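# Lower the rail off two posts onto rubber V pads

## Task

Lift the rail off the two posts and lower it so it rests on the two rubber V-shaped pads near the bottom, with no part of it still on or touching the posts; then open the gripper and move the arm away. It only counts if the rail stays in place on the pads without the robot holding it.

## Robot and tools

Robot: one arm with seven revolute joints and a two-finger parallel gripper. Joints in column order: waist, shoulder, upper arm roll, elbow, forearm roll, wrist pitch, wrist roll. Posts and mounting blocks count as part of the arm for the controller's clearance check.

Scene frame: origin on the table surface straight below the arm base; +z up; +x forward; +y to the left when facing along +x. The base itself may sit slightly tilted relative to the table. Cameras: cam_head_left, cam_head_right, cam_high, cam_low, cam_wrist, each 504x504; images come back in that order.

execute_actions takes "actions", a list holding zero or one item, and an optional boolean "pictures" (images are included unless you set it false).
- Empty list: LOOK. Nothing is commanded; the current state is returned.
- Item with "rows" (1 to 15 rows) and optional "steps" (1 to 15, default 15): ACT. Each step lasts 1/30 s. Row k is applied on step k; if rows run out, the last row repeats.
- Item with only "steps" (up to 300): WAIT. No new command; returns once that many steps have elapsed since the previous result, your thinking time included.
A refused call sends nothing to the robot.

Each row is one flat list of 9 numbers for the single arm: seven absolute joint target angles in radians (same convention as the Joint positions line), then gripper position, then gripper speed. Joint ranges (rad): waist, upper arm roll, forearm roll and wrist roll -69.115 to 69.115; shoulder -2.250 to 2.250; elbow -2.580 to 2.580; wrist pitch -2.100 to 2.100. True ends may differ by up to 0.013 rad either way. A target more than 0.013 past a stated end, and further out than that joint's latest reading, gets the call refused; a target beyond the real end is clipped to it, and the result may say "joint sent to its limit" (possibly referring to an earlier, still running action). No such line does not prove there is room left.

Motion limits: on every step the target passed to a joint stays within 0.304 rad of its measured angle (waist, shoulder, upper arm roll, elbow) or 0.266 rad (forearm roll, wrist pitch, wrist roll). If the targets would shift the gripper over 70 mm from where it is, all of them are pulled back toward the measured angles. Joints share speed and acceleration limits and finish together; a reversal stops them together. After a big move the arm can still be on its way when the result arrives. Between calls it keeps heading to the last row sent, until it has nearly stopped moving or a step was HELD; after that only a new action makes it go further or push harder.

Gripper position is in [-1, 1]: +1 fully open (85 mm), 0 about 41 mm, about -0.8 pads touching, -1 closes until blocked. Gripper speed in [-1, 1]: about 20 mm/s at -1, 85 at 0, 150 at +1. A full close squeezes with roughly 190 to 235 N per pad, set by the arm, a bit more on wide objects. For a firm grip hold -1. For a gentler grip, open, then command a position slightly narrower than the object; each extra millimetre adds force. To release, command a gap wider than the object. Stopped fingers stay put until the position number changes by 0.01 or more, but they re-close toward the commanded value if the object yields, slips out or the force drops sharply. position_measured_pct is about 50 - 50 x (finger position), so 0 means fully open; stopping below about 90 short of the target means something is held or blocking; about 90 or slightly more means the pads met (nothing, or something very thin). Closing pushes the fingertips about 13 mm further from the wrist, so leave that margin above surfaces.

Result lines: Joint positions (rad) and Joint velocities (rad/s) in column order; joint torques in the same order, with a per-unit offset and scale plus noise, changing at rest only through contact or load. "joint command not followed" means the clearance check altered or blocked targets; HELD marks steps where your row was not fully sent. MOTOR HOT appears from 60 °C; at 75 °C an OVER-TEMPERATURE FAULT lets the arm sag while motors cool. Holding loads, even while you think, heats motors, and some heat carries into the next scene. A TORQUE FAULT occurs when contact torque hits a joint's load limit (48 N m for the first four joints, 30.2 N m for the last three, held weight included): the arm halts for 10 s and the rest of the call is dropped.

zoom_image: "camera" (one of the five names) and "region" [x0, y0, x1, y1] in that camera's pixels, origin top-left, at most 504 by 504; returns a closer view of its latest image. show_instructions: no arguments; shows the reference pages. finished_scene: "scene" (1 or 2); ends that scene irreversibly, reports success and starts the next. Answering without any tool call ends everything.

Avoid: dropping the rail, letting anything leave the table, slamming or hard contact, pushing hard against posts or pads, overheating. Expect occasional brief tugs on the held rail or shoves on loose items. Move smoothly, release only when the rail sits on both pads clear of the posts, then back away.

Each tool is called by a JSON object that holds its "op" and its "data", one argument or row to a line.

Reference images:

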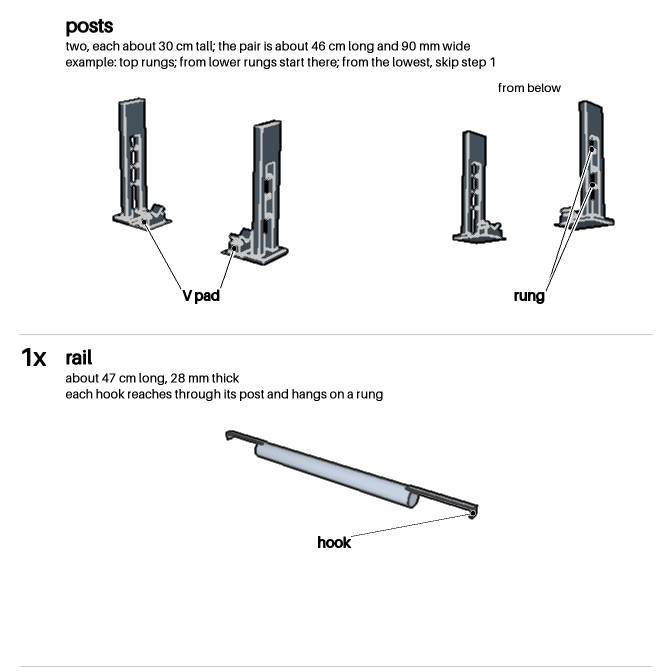

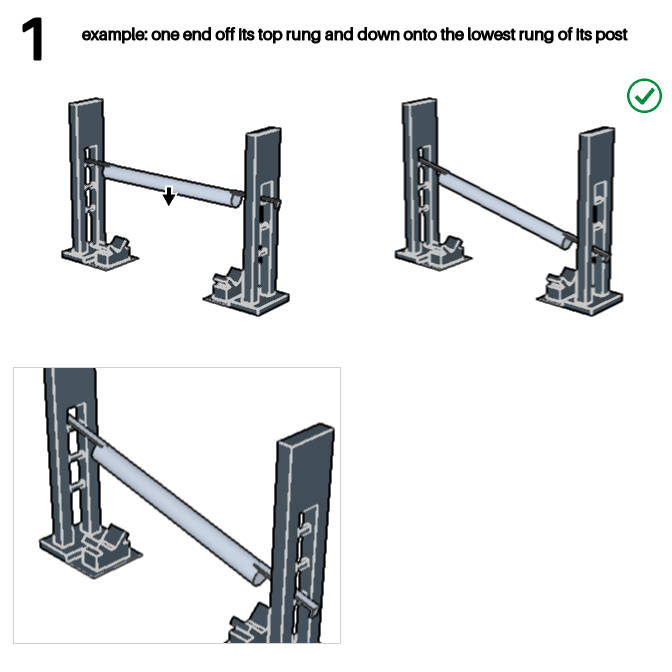

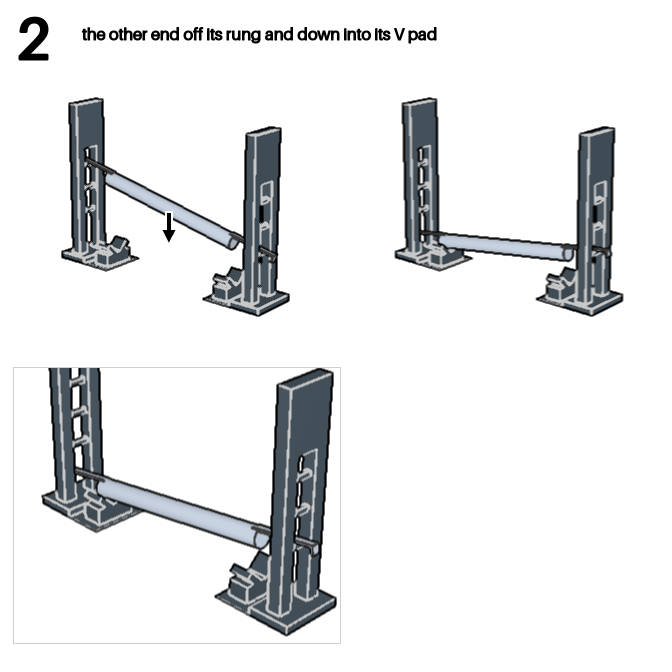

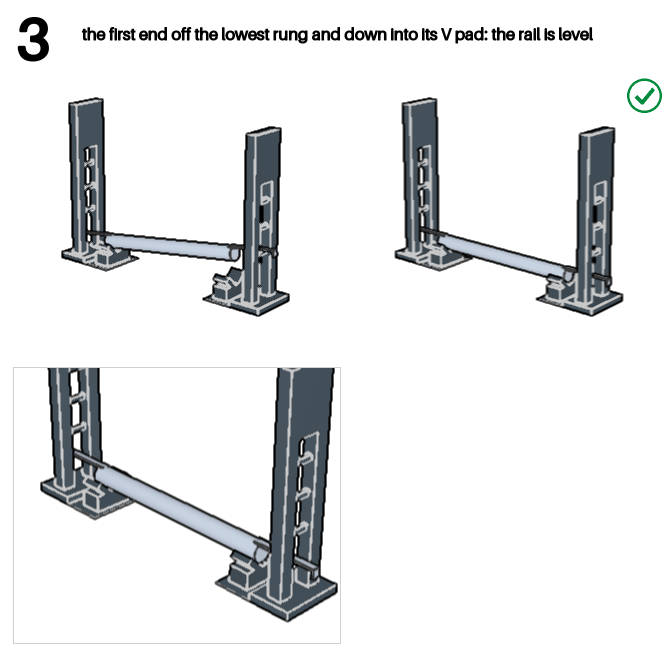

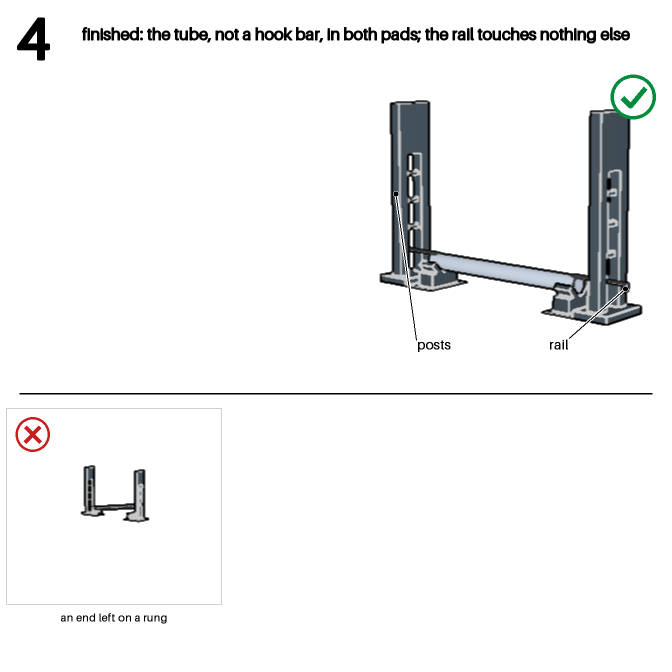

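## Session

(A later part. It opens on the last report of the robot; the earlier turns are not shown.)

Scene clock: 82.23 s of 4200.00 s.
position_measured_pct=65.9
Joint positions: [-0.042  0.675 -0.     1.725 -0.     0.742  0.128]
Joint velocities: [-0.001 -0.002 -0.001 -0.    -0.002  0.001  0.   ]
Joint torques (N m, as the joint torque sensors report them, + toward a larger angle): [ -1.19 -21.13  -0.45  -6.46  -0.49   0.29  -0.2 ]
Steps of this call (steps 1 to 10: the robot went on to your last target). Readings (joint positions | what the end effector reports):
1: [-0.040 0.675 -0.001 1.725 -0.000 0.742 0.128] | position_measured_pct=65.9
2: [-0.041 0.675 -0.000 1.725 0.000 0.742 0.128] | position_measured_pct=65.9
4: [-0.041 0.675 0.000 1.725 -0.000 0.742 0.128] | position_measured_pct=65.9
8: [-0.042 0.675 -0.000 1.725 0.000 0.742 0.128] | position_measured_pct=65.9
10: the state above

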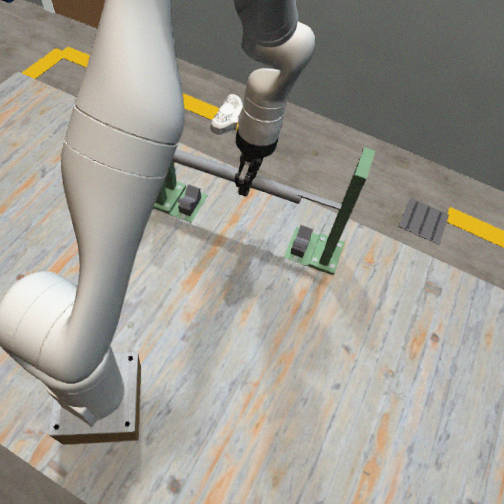

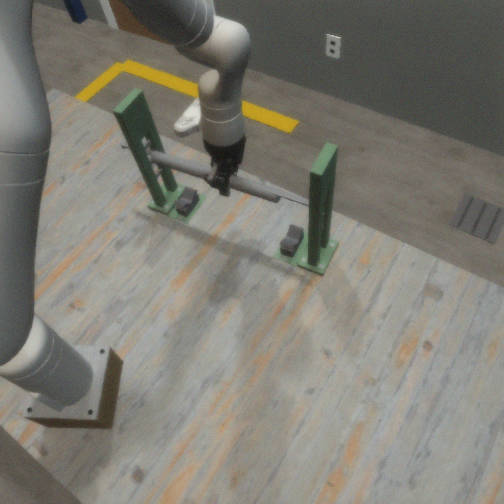

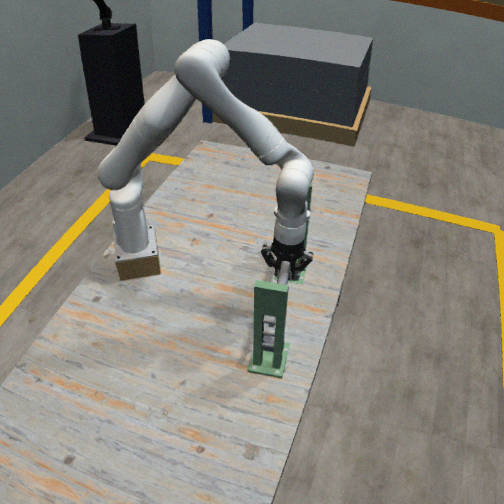

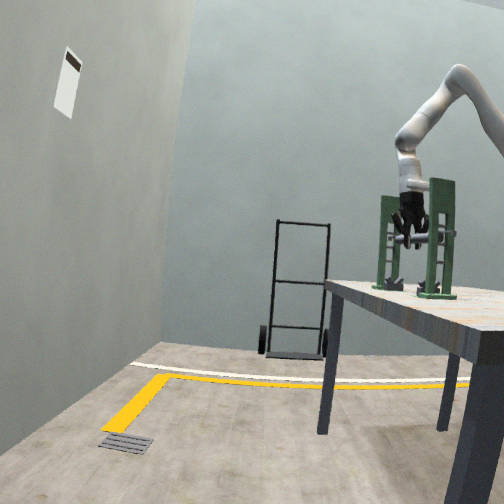

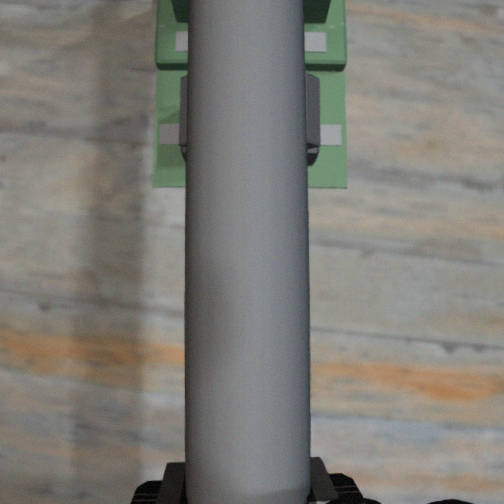

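{"op": "execute_actions", "data": {
  "actions": [
    {"rows":[[-0.026,0.691,0,1.722,-0.039,0.733,0.174,-1,0],[-0.026,0.691,0,1.722,-0.039,0.733,0.174,-1,0],[-0.026,0.691,0,1.722,-0.039,0.733,0.174,-1,0],[-0.01,0.707,0,1.719,-0.078,0.727,0.22,-1,0],[-0.01,0.707,0,1.719,-0.078,0.727,0.22,-1,0],[-0.01,0.707,0,1.719,-0.078,0.727,0.22,-1,0],[0.006,0.723,0,1.716,-0.117,0.722,0.267,-1,0],[0.006,0.723,0,1.716,-0.117,0.722,0.267,-1,0],[0.006,0.723,0,1.716,-0.117,0.722,0.267,-1,0],[0.022,0.739,0,1.713,-0.156,0.718,0.314,-1,0]]}
  ],
  "pictures": false
}}

{"op": "execute_actions", "data": {
  "actions": [
    {"steps":10}
  ]
}}

{"op": "zoom_image", "data": {
  "camera": "cam_low",
  "region": [350, 170, 480, 310]
}}

Scene clock: 99.53 s of 4200.00 s.
position_measured_pct=65.9
Joint positions: [ 0.02   0.738  0.     1.713 -0.156  0.718  0.314]
Joint velocities: [ 0.012  0.008 -0.015 -0.008 -0.01  -0.001  0.006]
Joint torques (N m, as the joint torque sensors report them, + toward a larger angle): [ -1.06 -21.34  -0.22  -5.85  -0.88   0.78  -0.37]
Steps of this call (steps 1 to 15: the robot went on to your last target; steps 16 to 90: nothing new was sent; then 13.80 s passed at rest; steps 91 to 105: all 15 steps of this action). Readings (joint positions | what the end effector reports):
91: [-0.041 0.675 -0.000 1.725 -0.001 0.742 0.130] | position_measured_pct=65.9
92: [-0.036 0.680 -0.001 1.724 -0.010 0.740 0.139] | position_measured_pct=65.9
94: [-0.025 0.691 0.000 1.722 -0.036 0.734 0.171] | position_measured_pct=65.9
98: [-0.004 0.713 -0.000 1.718 -0.092 0.725 0.236] | position_measured_pct=65.9
105: the state above

Scene clock: 99.87 s of 4200.00 s.
position_measured_pct=65.9
Joint positions: [ 0.022  0.739  0.     1.713 -0.156  0.718  0.314]
Joint velocities: [ 0.001  0.001  0.    -0.    -0.    -0.     0.002]
Joint torques (N m, as the joint torque sensors report them, + toward a larger angle): [ -1.71 -21.54  -1.58  -5.84  -0.89   0.45  -0.27]
Steps of this call (steps 1 to 10: the robot went on to your last target). Readings (joint positions | what the end effector reports):
1: [0.020 0.738 0.000 1.713 -0.156 0.718 0.314] | position_measured_pct=65.9
2: [0.021 0.738 -0.000 1.713 -0.156 0.718 0.314] | position_measured_pct=65.9
4: [0.021 0.739 -0.000 1.713 -0.156 0.718 0.314] | position_measured_pct=65.9
8: [0.022 0.739 0.000 1.713 -0.156 0.718 0.314] | position_measured_pct=65.9
10: the state above

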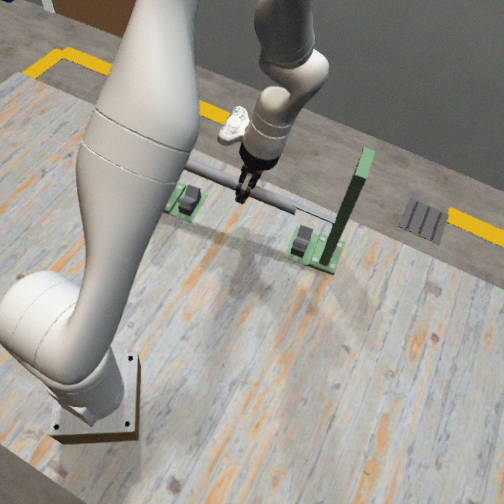

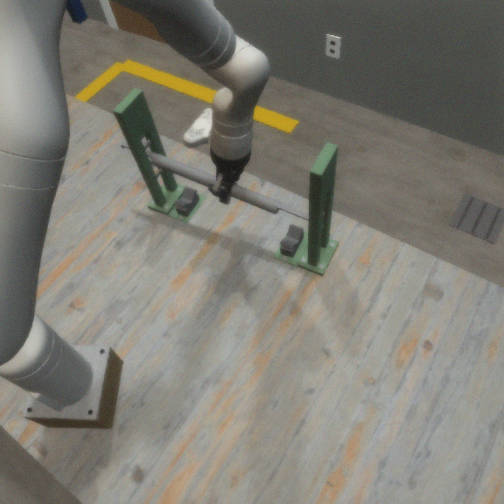

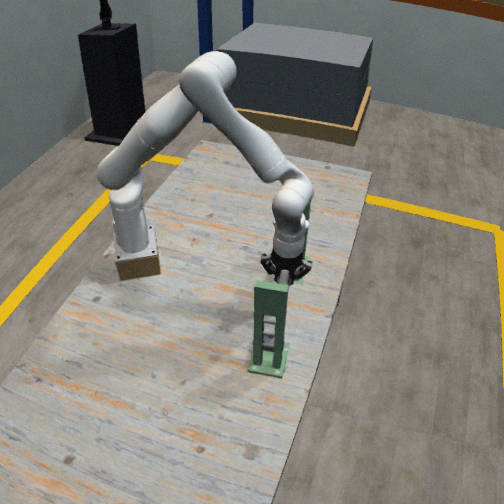

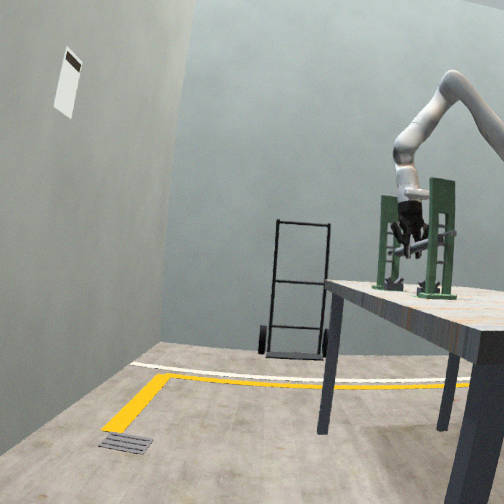

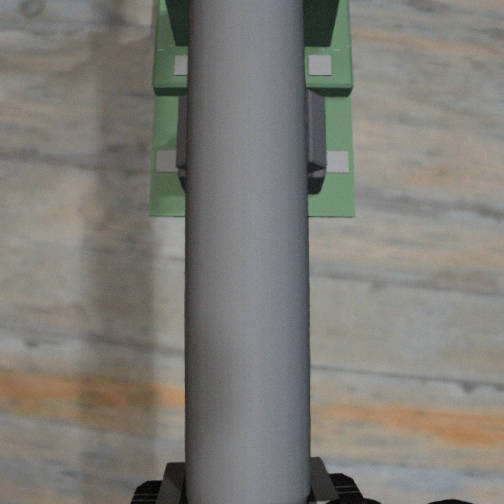

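Region (350, 170, 480, 310) of cam_low's 504x504 image, scaled by 3.600, with more detail than that image has; it fills the left 468 columns of this view, and the rest is white.

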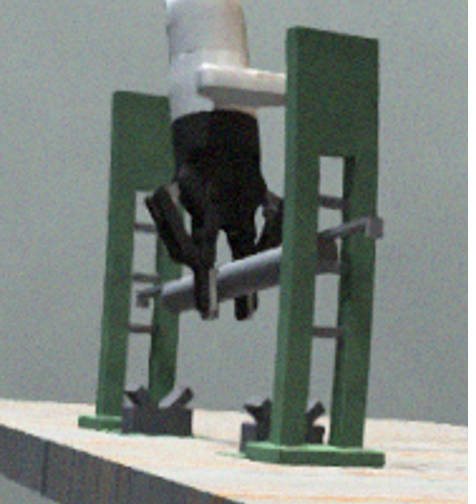

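Works.

{"op": "execute_actions", "data": {
  "actions": [
    {"rows":[[0.038,0.755,0,1.71,-0.195,0.716,0.36,-1,0],[0.038,0.755,0,1.71,-0.195,0.716,0.36,-1,0],[0.038,0.755,0,1.71,-0.195,0.716,0.36,-1,0],[0.054,0.771,0,1.707,-0.234,0.715,0.407,-1,0],[0.054,0.771,0,1.707,-0.234,0.715,0.407,-1,0],[0.054,0.771,0,1.707,-0.234,0.715,0.407,-1,0],[0.07,0.788,0,1.703,-0.273,0.716,0.454,-1,0],[0.07,0.788,0,1.703,-0.273,0.716,0.454,-1,0],[0.07,0.788,0,1.703,-0.273,0.716,0.454,-1,0],[0.087,0.8045,0,1.698,-0.312,0.7175,0.5,-1,0]]}
  ],
  "pictures": false
}}

{"op": "execute_actions", "data": {
  "actions": [
    {"steps":10}
  ]
}}

{"op": "zoom_image", "data": {
  "camera": "cam_low",
  "region": [350, 170, 480, 310]
}}

{"op": "zoom_image", "data": {
  "camera": "cam_high",
  "region": [220, 260, 340, 390]
}}

Scene clock: 107.20 s of 4200.00 s.
position_measured_pct=65.9
Joint positions: [ 0.085  0.803  0.     1.698 -0.312  0.717  0.5  ]
Joint velocities: [ 0.012  0.008 -0.016 -0.008 -0.01   0.002  0.004]
Joint torques (N m, as the joint torque sensors report them, + toward a larger angle): [ -1.54 -21.41  -0.95  -4.75  -0.99   0.97  -0.57]
Steps of this call (steps 1 to 15: the robot went on to your last target; steps 16 to 90: nothing new was sent; then 3.83 s passed at rest; steps 91 to 105: all 15 steps of this action). Readings (joint positions | what the end effector reports):
91: [0.023 0.740 -0.000 1.713 -0.157 0.718 0.316] | position_measured_pct=65.9
92: [0.028 0.744 -0.001 1.712 -0.166 0.718 0.325] | position_measured_pct=65.9
94: [0.039 0.755 0.000 1.710 -0.192 0.716 0.357] | position_measured_pct=65.9
98: [0.060 0.777 -0.000 1.705 -0.248 0.716 0.423] | position_measured_pct=65.9
105: the state above

Scene clock: 107.53 s of 4200.00 s.
position_measured_pct=65.9
Joint positions: [ 0.087  0.804  0.     1.698 -0.312  0.717  0.5  ]
Joint velocities: [ 0.001  0.002 -0.     0.001  0.001  0.    -0.002]
Joint torques (N m, as the joint torque sensors report them, + toward a larger angle): [ -1.36 -21.79  -1.07  -5.15  -1.36   1.04  -0.41]
Steps of this call (steps 1 to 10: the robot went on to your last target). Readings (joint positions | what the end effector reports):
1: [0.085 0.803 0.000 1.698 -0.312 0.717 0.500] | position_measured_pct=65.9
2: [0.086 0.804 -0.000 1.698 -0.312 0.718 0.500] | position_measured_pct=65.9
4: [0.086 0.804 -0.000 1.698 -0.312 0.717 0.500] | position_measured_pct=65.9
8: [0.087 0.804 0.000 1.698 -0.312 0.718 0.500] | position_measured_pct=65.9
10: the state above

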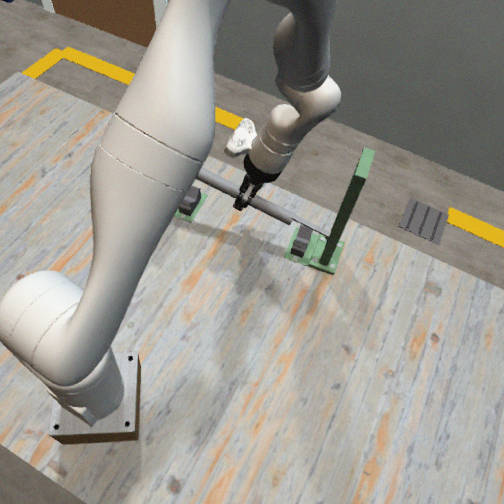

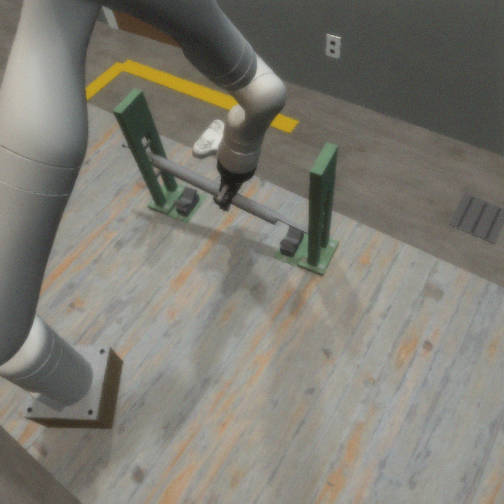

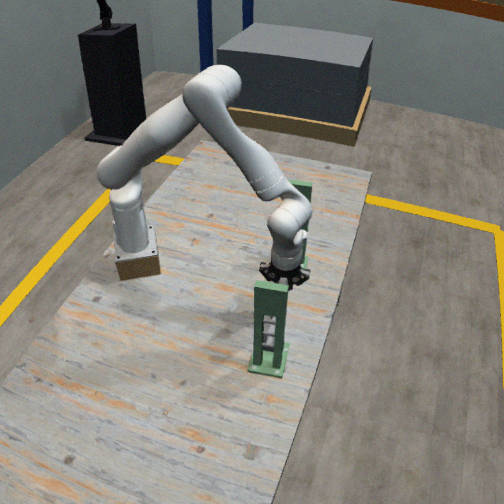

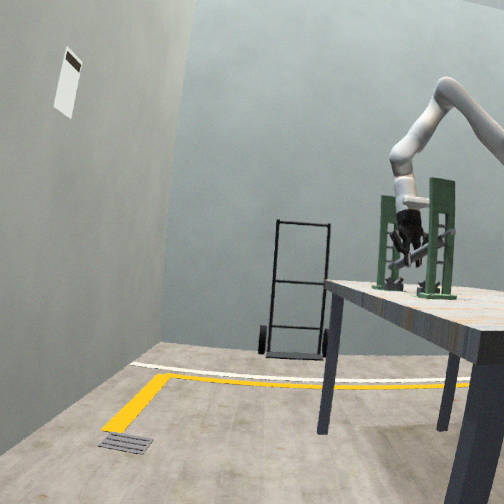

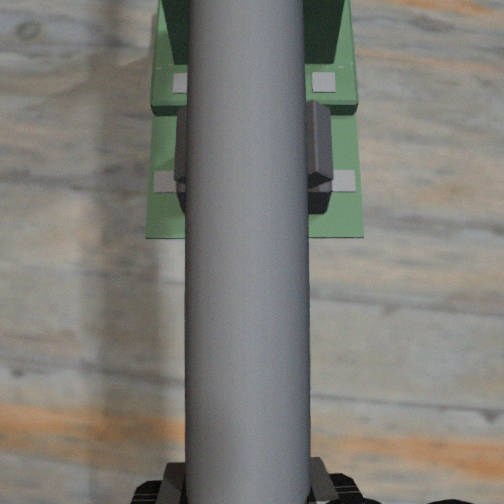

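Region (350, 170, 480, 310) of cam_low's 504x504 image, scaled by 3.600, with more detail than that image has; it fills the left 468 columns of this view, and the rest is white.

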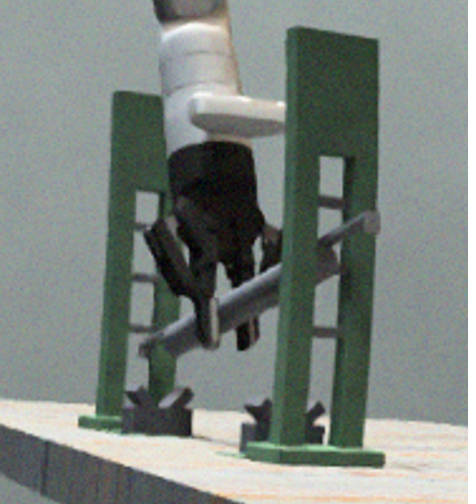

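Region (220, 260, 340, 390) of cam_high's 504x504 image, scaled by 3.877, with more detail than that image has; it fills the left 465 columns of this view, and the rest is white.

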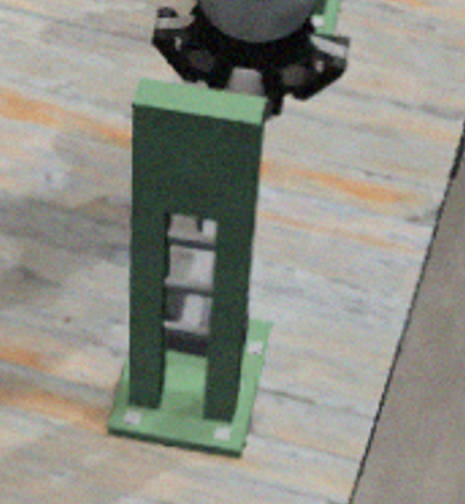

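{"op": "execute_actions", "data": {
  "actions": [
    {"rows":[[0.105,0.813,0,1.686,-0.308,0.724,0.514,-1,0],[0.105,0.813,0,1.686,-0.308,0.724,0.514,-1,0],[0.105,0.813,0,1.686,-0.308,0.724,0.514,-1,0],[0.124,0.822,0,1.673,-0.304,0.731,0.528,-1,0],[0.124,0.822,0,1.673,-0.304,0.731,0.528,-1,0],[0.124,0.822,0,1.673,-0.304,0.731,0.528,-1,0],[0.143,0.831,0,1.66,-0.3,0.738,0.542,-1,0],[0.143,0.831,0,1.66,-0.3,0.738,0.542,-1,0],[0.143,0.831,0,1.66,-0.3,0.738,0.542,-1,0],[0.161,0.84,0,1.646,-0.295,0.746,0.555,-1,0]]}
  ]
}}

{"op": "zoom_image", "data": {
  "camera": "cam_low",
  "region": [350, 170, 480, 310]
}}

{"op": "zoom_image", "data": {
  "camera": "cam_high",
  "region": [220, 260, 340, 390]
}}

Scene clock: 124.00 s of 4200.00 s.
position_measured_pct=65.9
Joint positions: [ 0.159  0.839  0.001  1.646 -0.295  0.746  0.555]
Joint velocities: [ 0.013  0.007 -0.023 -0.006 -0.008  0.008  0.002]
Joint torques (N m, as the joint torque sensors report them, + toward a larger angle): [ -1.17 -22.73  -1.84  -5.3   -1.11   1.37  -0.29]
Steps of this call (steps 1 to 15: the robot went on to your last target; steps 16 to 90: nothing new was sent; then 12.97 s passed at rest; steps 91 to 105: all 15 steps of this action). Readings (joint positions | what the end effector reports):
91: [0.089 0.805 -0.000 1.697 -0.312 0.718 0.501] | position_measured_pct=65.9
92: [0.095 0.808 -0.002 1.694 -0.312 0.720 0.504] | position_measured_pct=65.9
94: [0.106 0.814 -0.000 1.686 -0.308 0.724 0.514] | position_measured_pct=65.9
98: [0.132 0.826 -0.001 1.668 -0.303 0.734 0.533] | position_measured_pct=65.9
105: the state above

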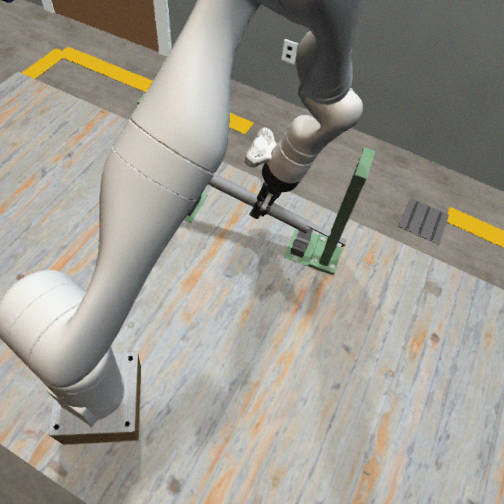

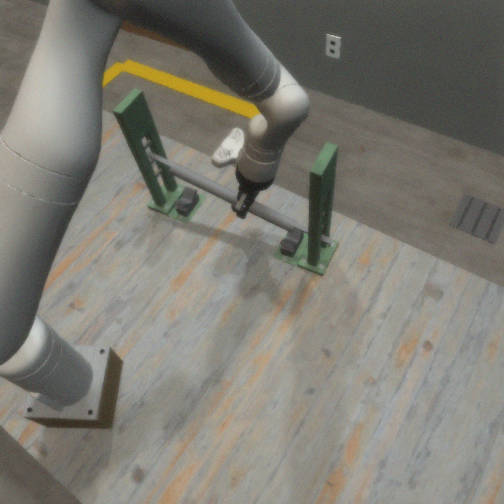

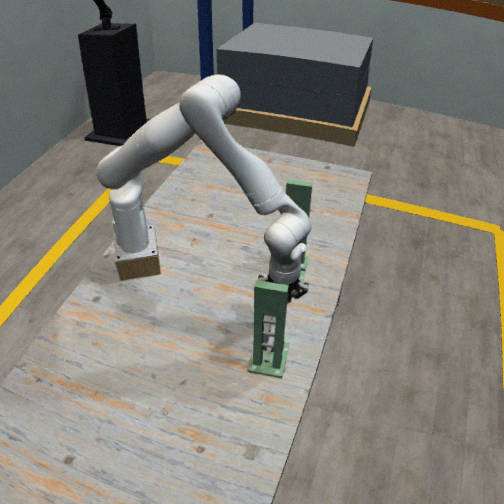

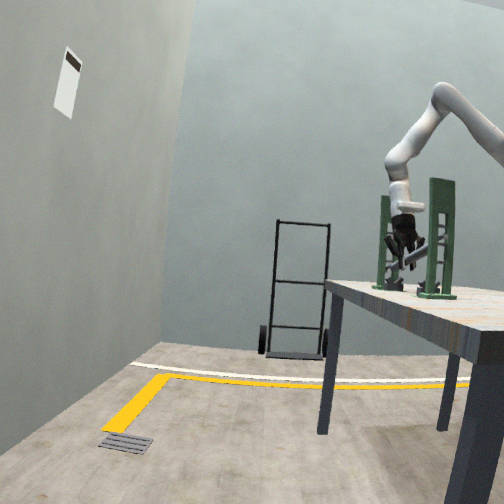

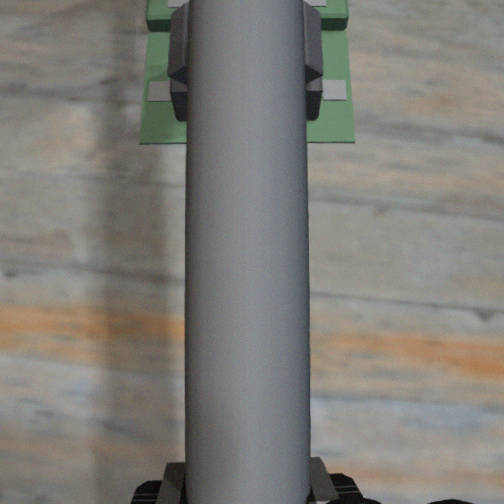

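Region (350, 170, 480, 310) of cam_low's 504x504 image, scaled by 3.600, with more detail than that image has; it fills the left 468 columns of this view, and the rest is white.

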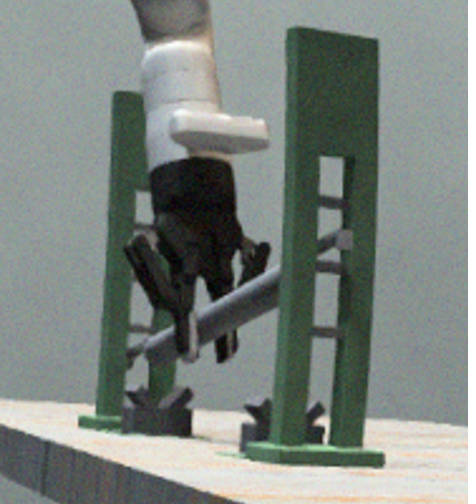

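Region (220, 260, 340, 390) of cam_high's 504x504 image, scaled by 3.877, with more detail than that image has; it fills the left 465 columns of this view, and the rest is white.

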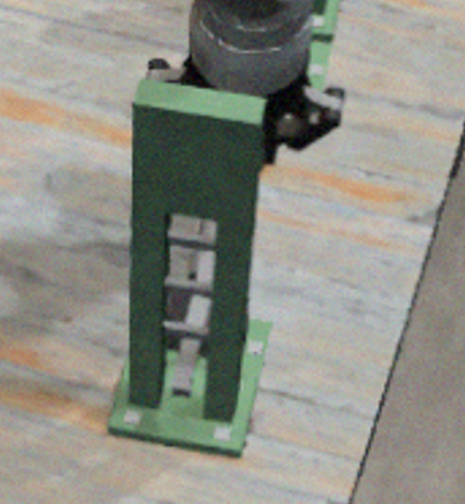

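{"op": "execute_actions", "data": {
  "actions": [
    {"rows":[[0.179,0.848,0,1.634,-0.291,0.752,0.569,-1,0],[0.179,0.848,0,1.634,-0.291,0.752,0.569,-1,0],[0.179,0.848,0,1.634,-0.291,0.752,0.569,-1,0],[0.197,0.856,0,1.622,-0.287,0.759,0.583,-1,0],[0.197,0.856,0,1.622,-0.287,0.759,0.583,-1,0],[0.197,0.856,0,1.622,-0.287,0.759,0.583,-1,0],[0.215,0.865,0,1.61,-0.283,0.766,0.597,-1,0],[0.215,0.865,0,1.61,-0.283,0.766,0.597,-1,0],[0.215,0.865,0,1.61,-0.283,0.766,0.597,-1,0],[0.233,0.874,0,1.597,-0.279,0.773,0.612,-1,0]]}
  ]
}}

{"op": "zoom_image", "data": {
  "camera": "cam_low",
  "region": [350, 170, 480, 310]
}}

{"op": "zoom_image", "data": {
  "camera": "cam_head_right",
  "region": [100, 80, 360, 290]
}}

Scene clock: 130.43 s of 4200.00 s.
position_measured_pct=65.9
Joint positions: [ 0.223  0.874 -0.011  1.6   -0.287  0.776  0.61 ]
Joint velocities: [ 0.003  0.012 -0.002 -0.008 -0.001  0.004  0.001]
Joint torques (N m, as the joint torque sensors report them, + toward a larger angle): [  6.33 -22.67   7.24  -6.51   3.5   -0.57   0.48]
Steps of this call (steps 1 to 15: the robot went on to your last target; steps 16 to 90: nothing new was sent; then 2.93 s passed at rest; steps 91 to 105: all 15 steps of this action). Readings (joint positions | what the end effector reports):
91: [0.163 0.841 -0.000 1.645 -0.295 0.746 0.556] | position_measured_pct=65.9
92: [0.169 0.844 -0.002 1.642 -0.295 0.749 0.559] | position_measured_pct=65.9
94: [0.180 0.849 -0.000 1.634 -0.291 0.752 0.569] | position_measured_pct=65.9
98: [0.205 0.860 -0.001 1.617 -0.286 0.762 0.588] | position_measured_pct=65.9
105: the state above

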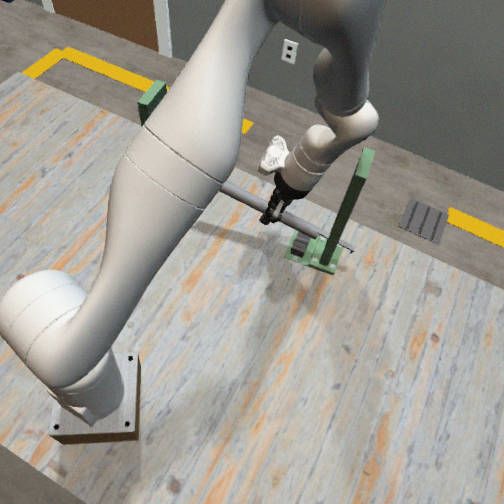

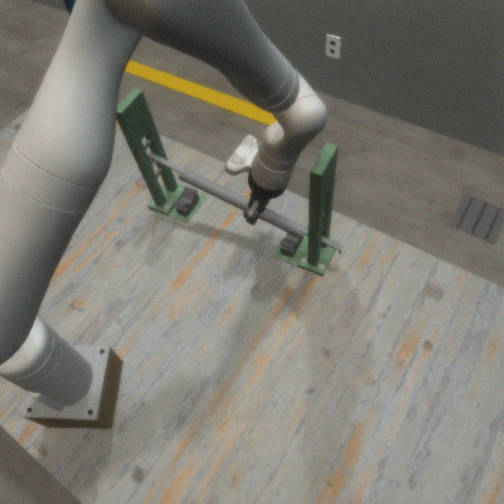

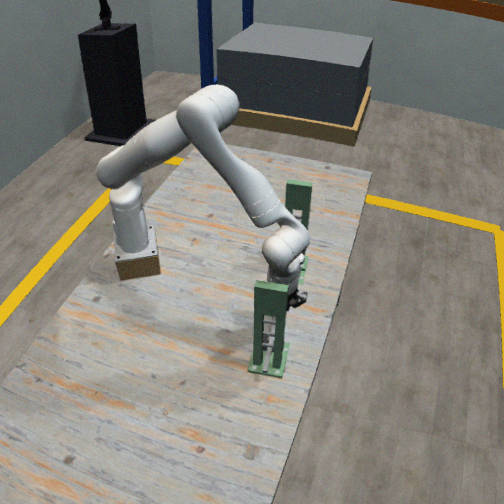

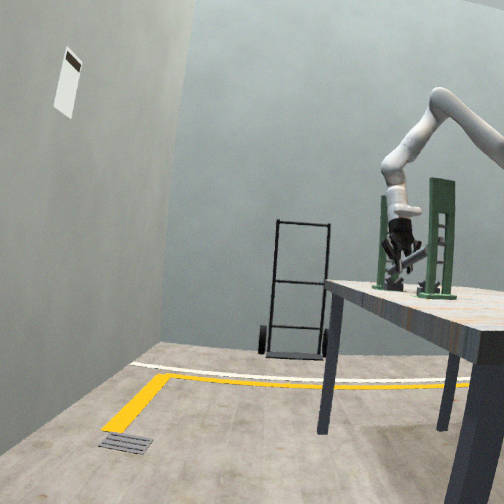

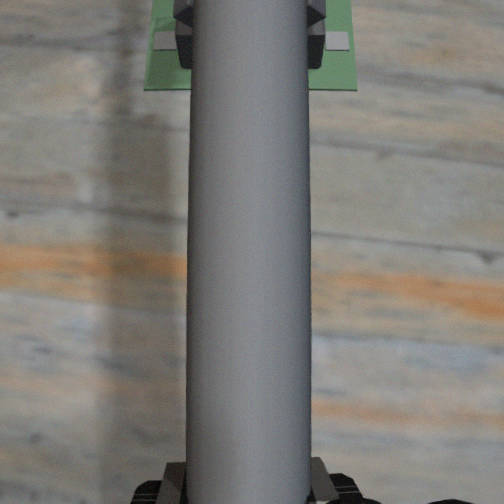

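Region (350, 170, 480, 310) of cam_low's 504x504 image, scaled by 3.600, with more detail than that image has; it fills the left 468 columns of this view, and the rest is white.

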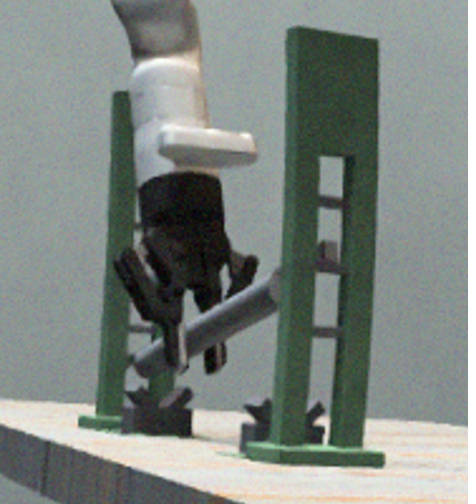

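Region (100, 80, 360, 290) of cam_head_right's 504x504 image, scaled by 1.938, with more detail than that image has; it fills the top 407 rows of this view, and the rest is white.

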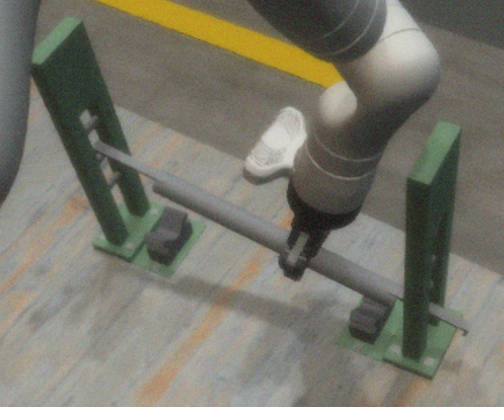

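{"op": "execute_actions", "data": {
  "actions": [
    {"rows":[[0.2,0.855,0,1.62,-0.3,0.765,0.596,-1,0],[0.2,0.855,0,1.62,-0.3,0.765,0.596,-1,0],[0.2,0.855,0,1.62,-0.3,0.765,0.596,-1,0],[0.2,0.855,0,1.62,-0.3,0.765,0.596,-1,0],[0.2,0.855,0,1.62,-0.3,0.765,0.596,-1,0],[0.215,0.857,0,1.61,-0.32,0.786,0.625,-1,0]]}
  ]
}}

{"op": "zoom_image", "data": {
  "camera": "cam_low",
  "region": [350, 170, 480, 310]
}}

Scene clock: 139.83 s of 4200.00 s.
position_measured_pct=65.9
Joint positions: [ 0.215  0.857 -0.     1.61  -0.32   0.786  0.625]
Joint velocities: [ 0.003 -0.     0.001 -0.    -0.     0.002 -0.   ]
Joint torques (N m, as the joint torque sensors report them, + toward a larger angle): [ -1.16 -23.03  -1.79  -5.41  -1.04   1.34  -0.42]
Steps of this call (steps 1 to 15: the robot went on to your last target; steps 16 to 90: nothing new was sent; then 5.90 s passed at rest; steps 91 to 105: all 15 steps of this action). Readings (joint positions | what the end effector reports):
91: [0.221 0.877 -0.011 1.600 -0.288 0.775 0.609] | position_measured_pct=65.9
92: [0.216 0.873 -0.007 1.604 -0.288 0.772 0.607] | position_measured_pct=65.9
94: [0.200 0.861 0.000 1.616 -0.295 0.766 0.599] | position_measured_pct=65.9
98: [0.214 0.859 -0.001 1.612 -0.316 0.782 0.619] | position_measured_pct=65.9
105: the state above

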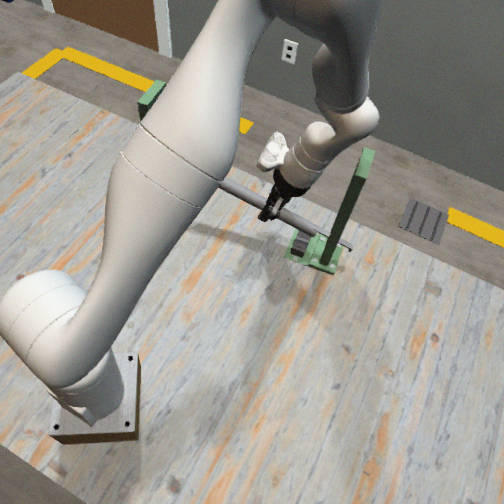

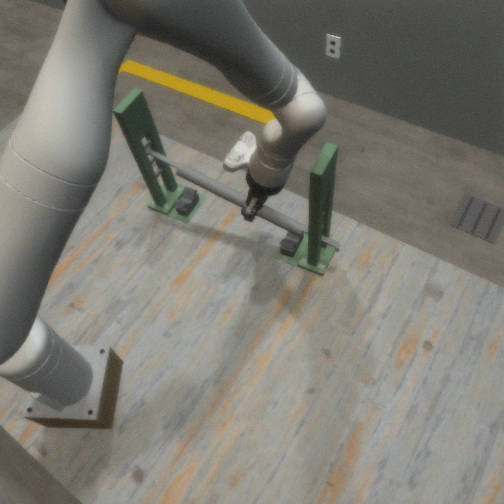

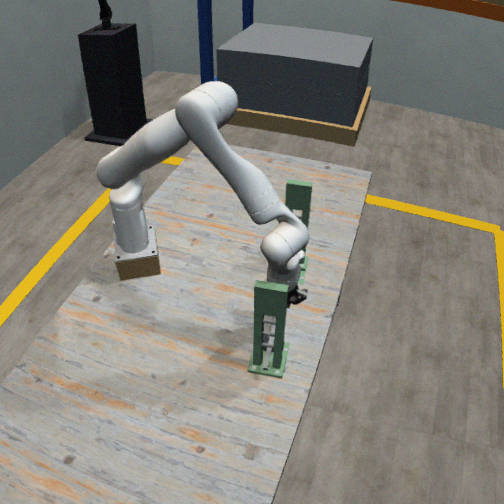

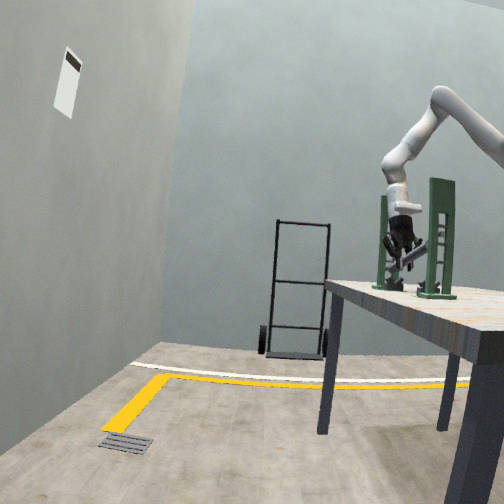

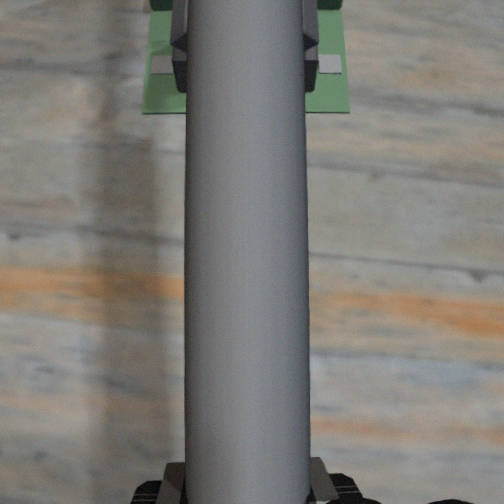

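Region (350, 170, 480, 310) of cam_low's 504x504 image, scaled by 3.600, with more detail than that image has; it fills the left 468 columns of this view, and the rest is white.

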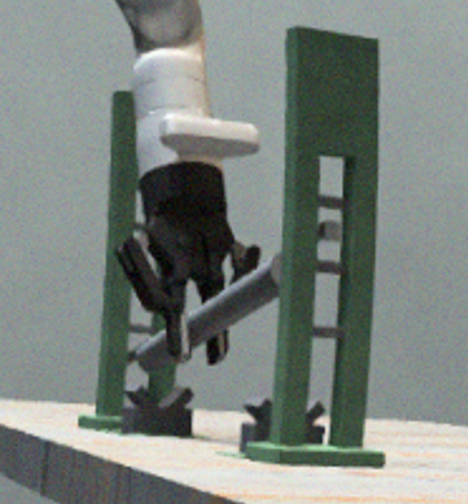

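{"op": "execute_actions", "data": {
  "actions": [
    {"rows":[[0.228,0.865,0,1.601,-0.317,0.79,0.636,-1,0],[0.228,0.865,0,1.601,-0.317,0.79,0.636,-1,0],[0.228,0.865,0,1.601,-0.317,0.79,0.636,-1,0],[0.228,0.865,0,1.601,-0.317,0.79,0.636,-1,0],[0.241,0.873,0,1.591,-0.314,0.794,0.647,-1,0],[0.241,0.873,0,1.591,-0.314,0.794,0.647,-1,0],[0.241,0.873,0,1.591,-0.314,0.794,0.647,-1,0],[0.241,0.873,0,1.591,-0.314,0.794,0.647,-1,0],[0.254,0.881,0,1.581,-0.311,0.798,0.658,-1,0]]}
  ]
}}

{"op": "zoom_image", "data": {
  "camera": "cam_head_left",
  "region": [150, 120, 400, 290]
}}

{"op": "zoom_image", "data": {
  "camera": "cam_head_right",
  "region": [100, 80, 360, 290]
}}

Scene clock: 147.13 s of 4200.00 s.
position_measured_pct=65.9
Joint positions: [ 0.253  0.88   0.     1.581 -0.311  0.798  0.658]
Joint velocities: [ 0.004  0.005 -0.012 -0.003 -0.002  0.001 -0.   ]
Joint torques (N m, as the joint torque sensors report them, + toward a larger angle): [ -1.15 -23.18  -1.48  -5.16  -0.98   0.86  -0.46]
Steps of this call (steps 1 to 15: the robot went on to your last target; steps 16 to 90: nothing new was sent; then 3.80 s passed at rest; steps 91 to 105: all 15 steps of this action). Readings (joint positions | what the end effector reports):
91: [0.217 0.858 -0.000 1.609 -0.320 0.786 0.626] | position_measured_pct=65.9
92: [0.222 0.862 -0.002 1.606 -0.320 0.788 0.630] | position_measured_pct=65.9
94: [0.227 0.865 0.001 1.602 -0.316 0.789 0.636] | position_measured_pct=65.9
98: [0.240 0.872 0.001 1.592 -0.313 0.793 0.647] | position_measured_pct=65.9
105: the state above

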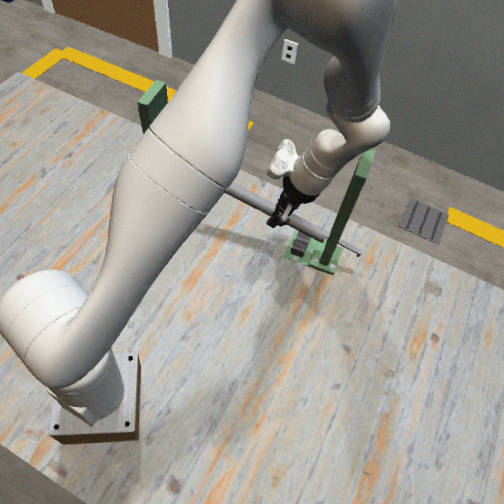

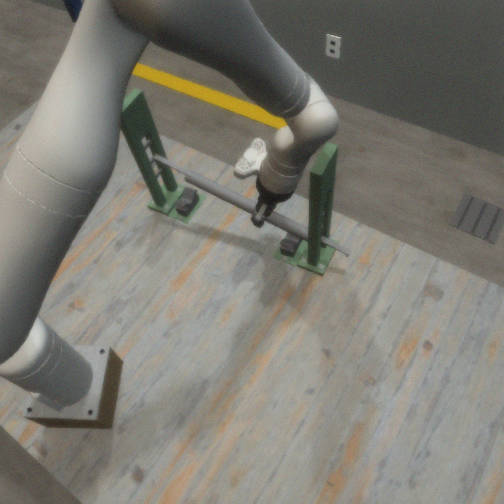

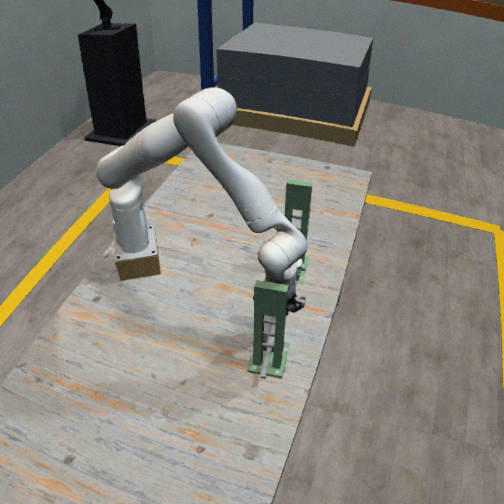

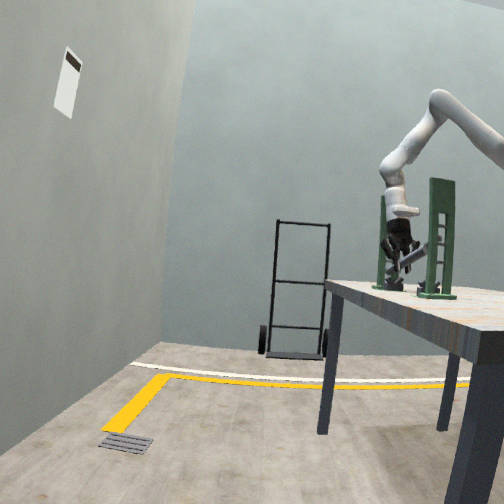

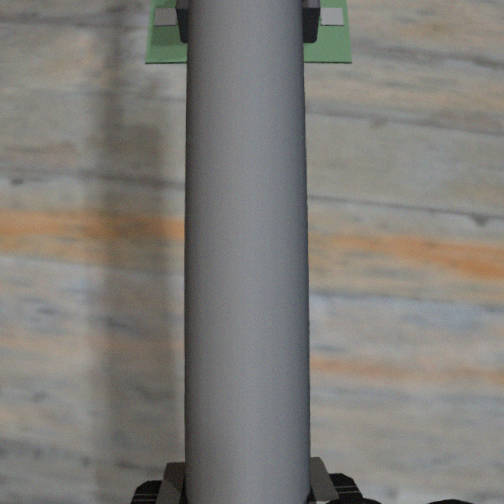

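Region (150, 120, 400, 290) of cam_head_left's 504x504 image, scaled by 2.016, with more detail than that image has; it fills the top 343 rows of this view, and the rest is white.

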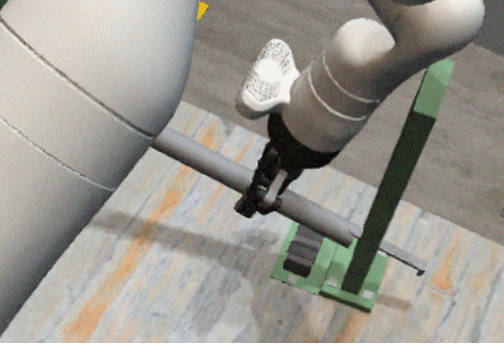

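Region (100, 80, 360, 290) of cam_head_right's 504x504 image, scaled by 1.938, with more detail than that image has; it fills the top 407 rows of this view, and the rest is white.

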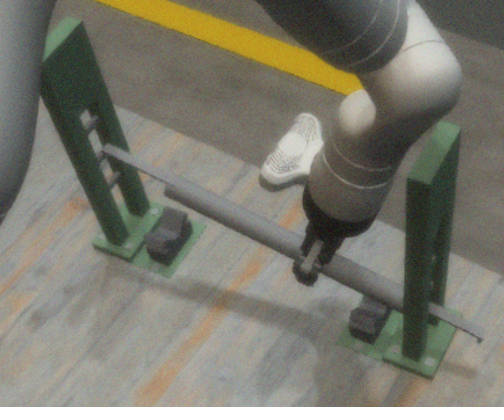

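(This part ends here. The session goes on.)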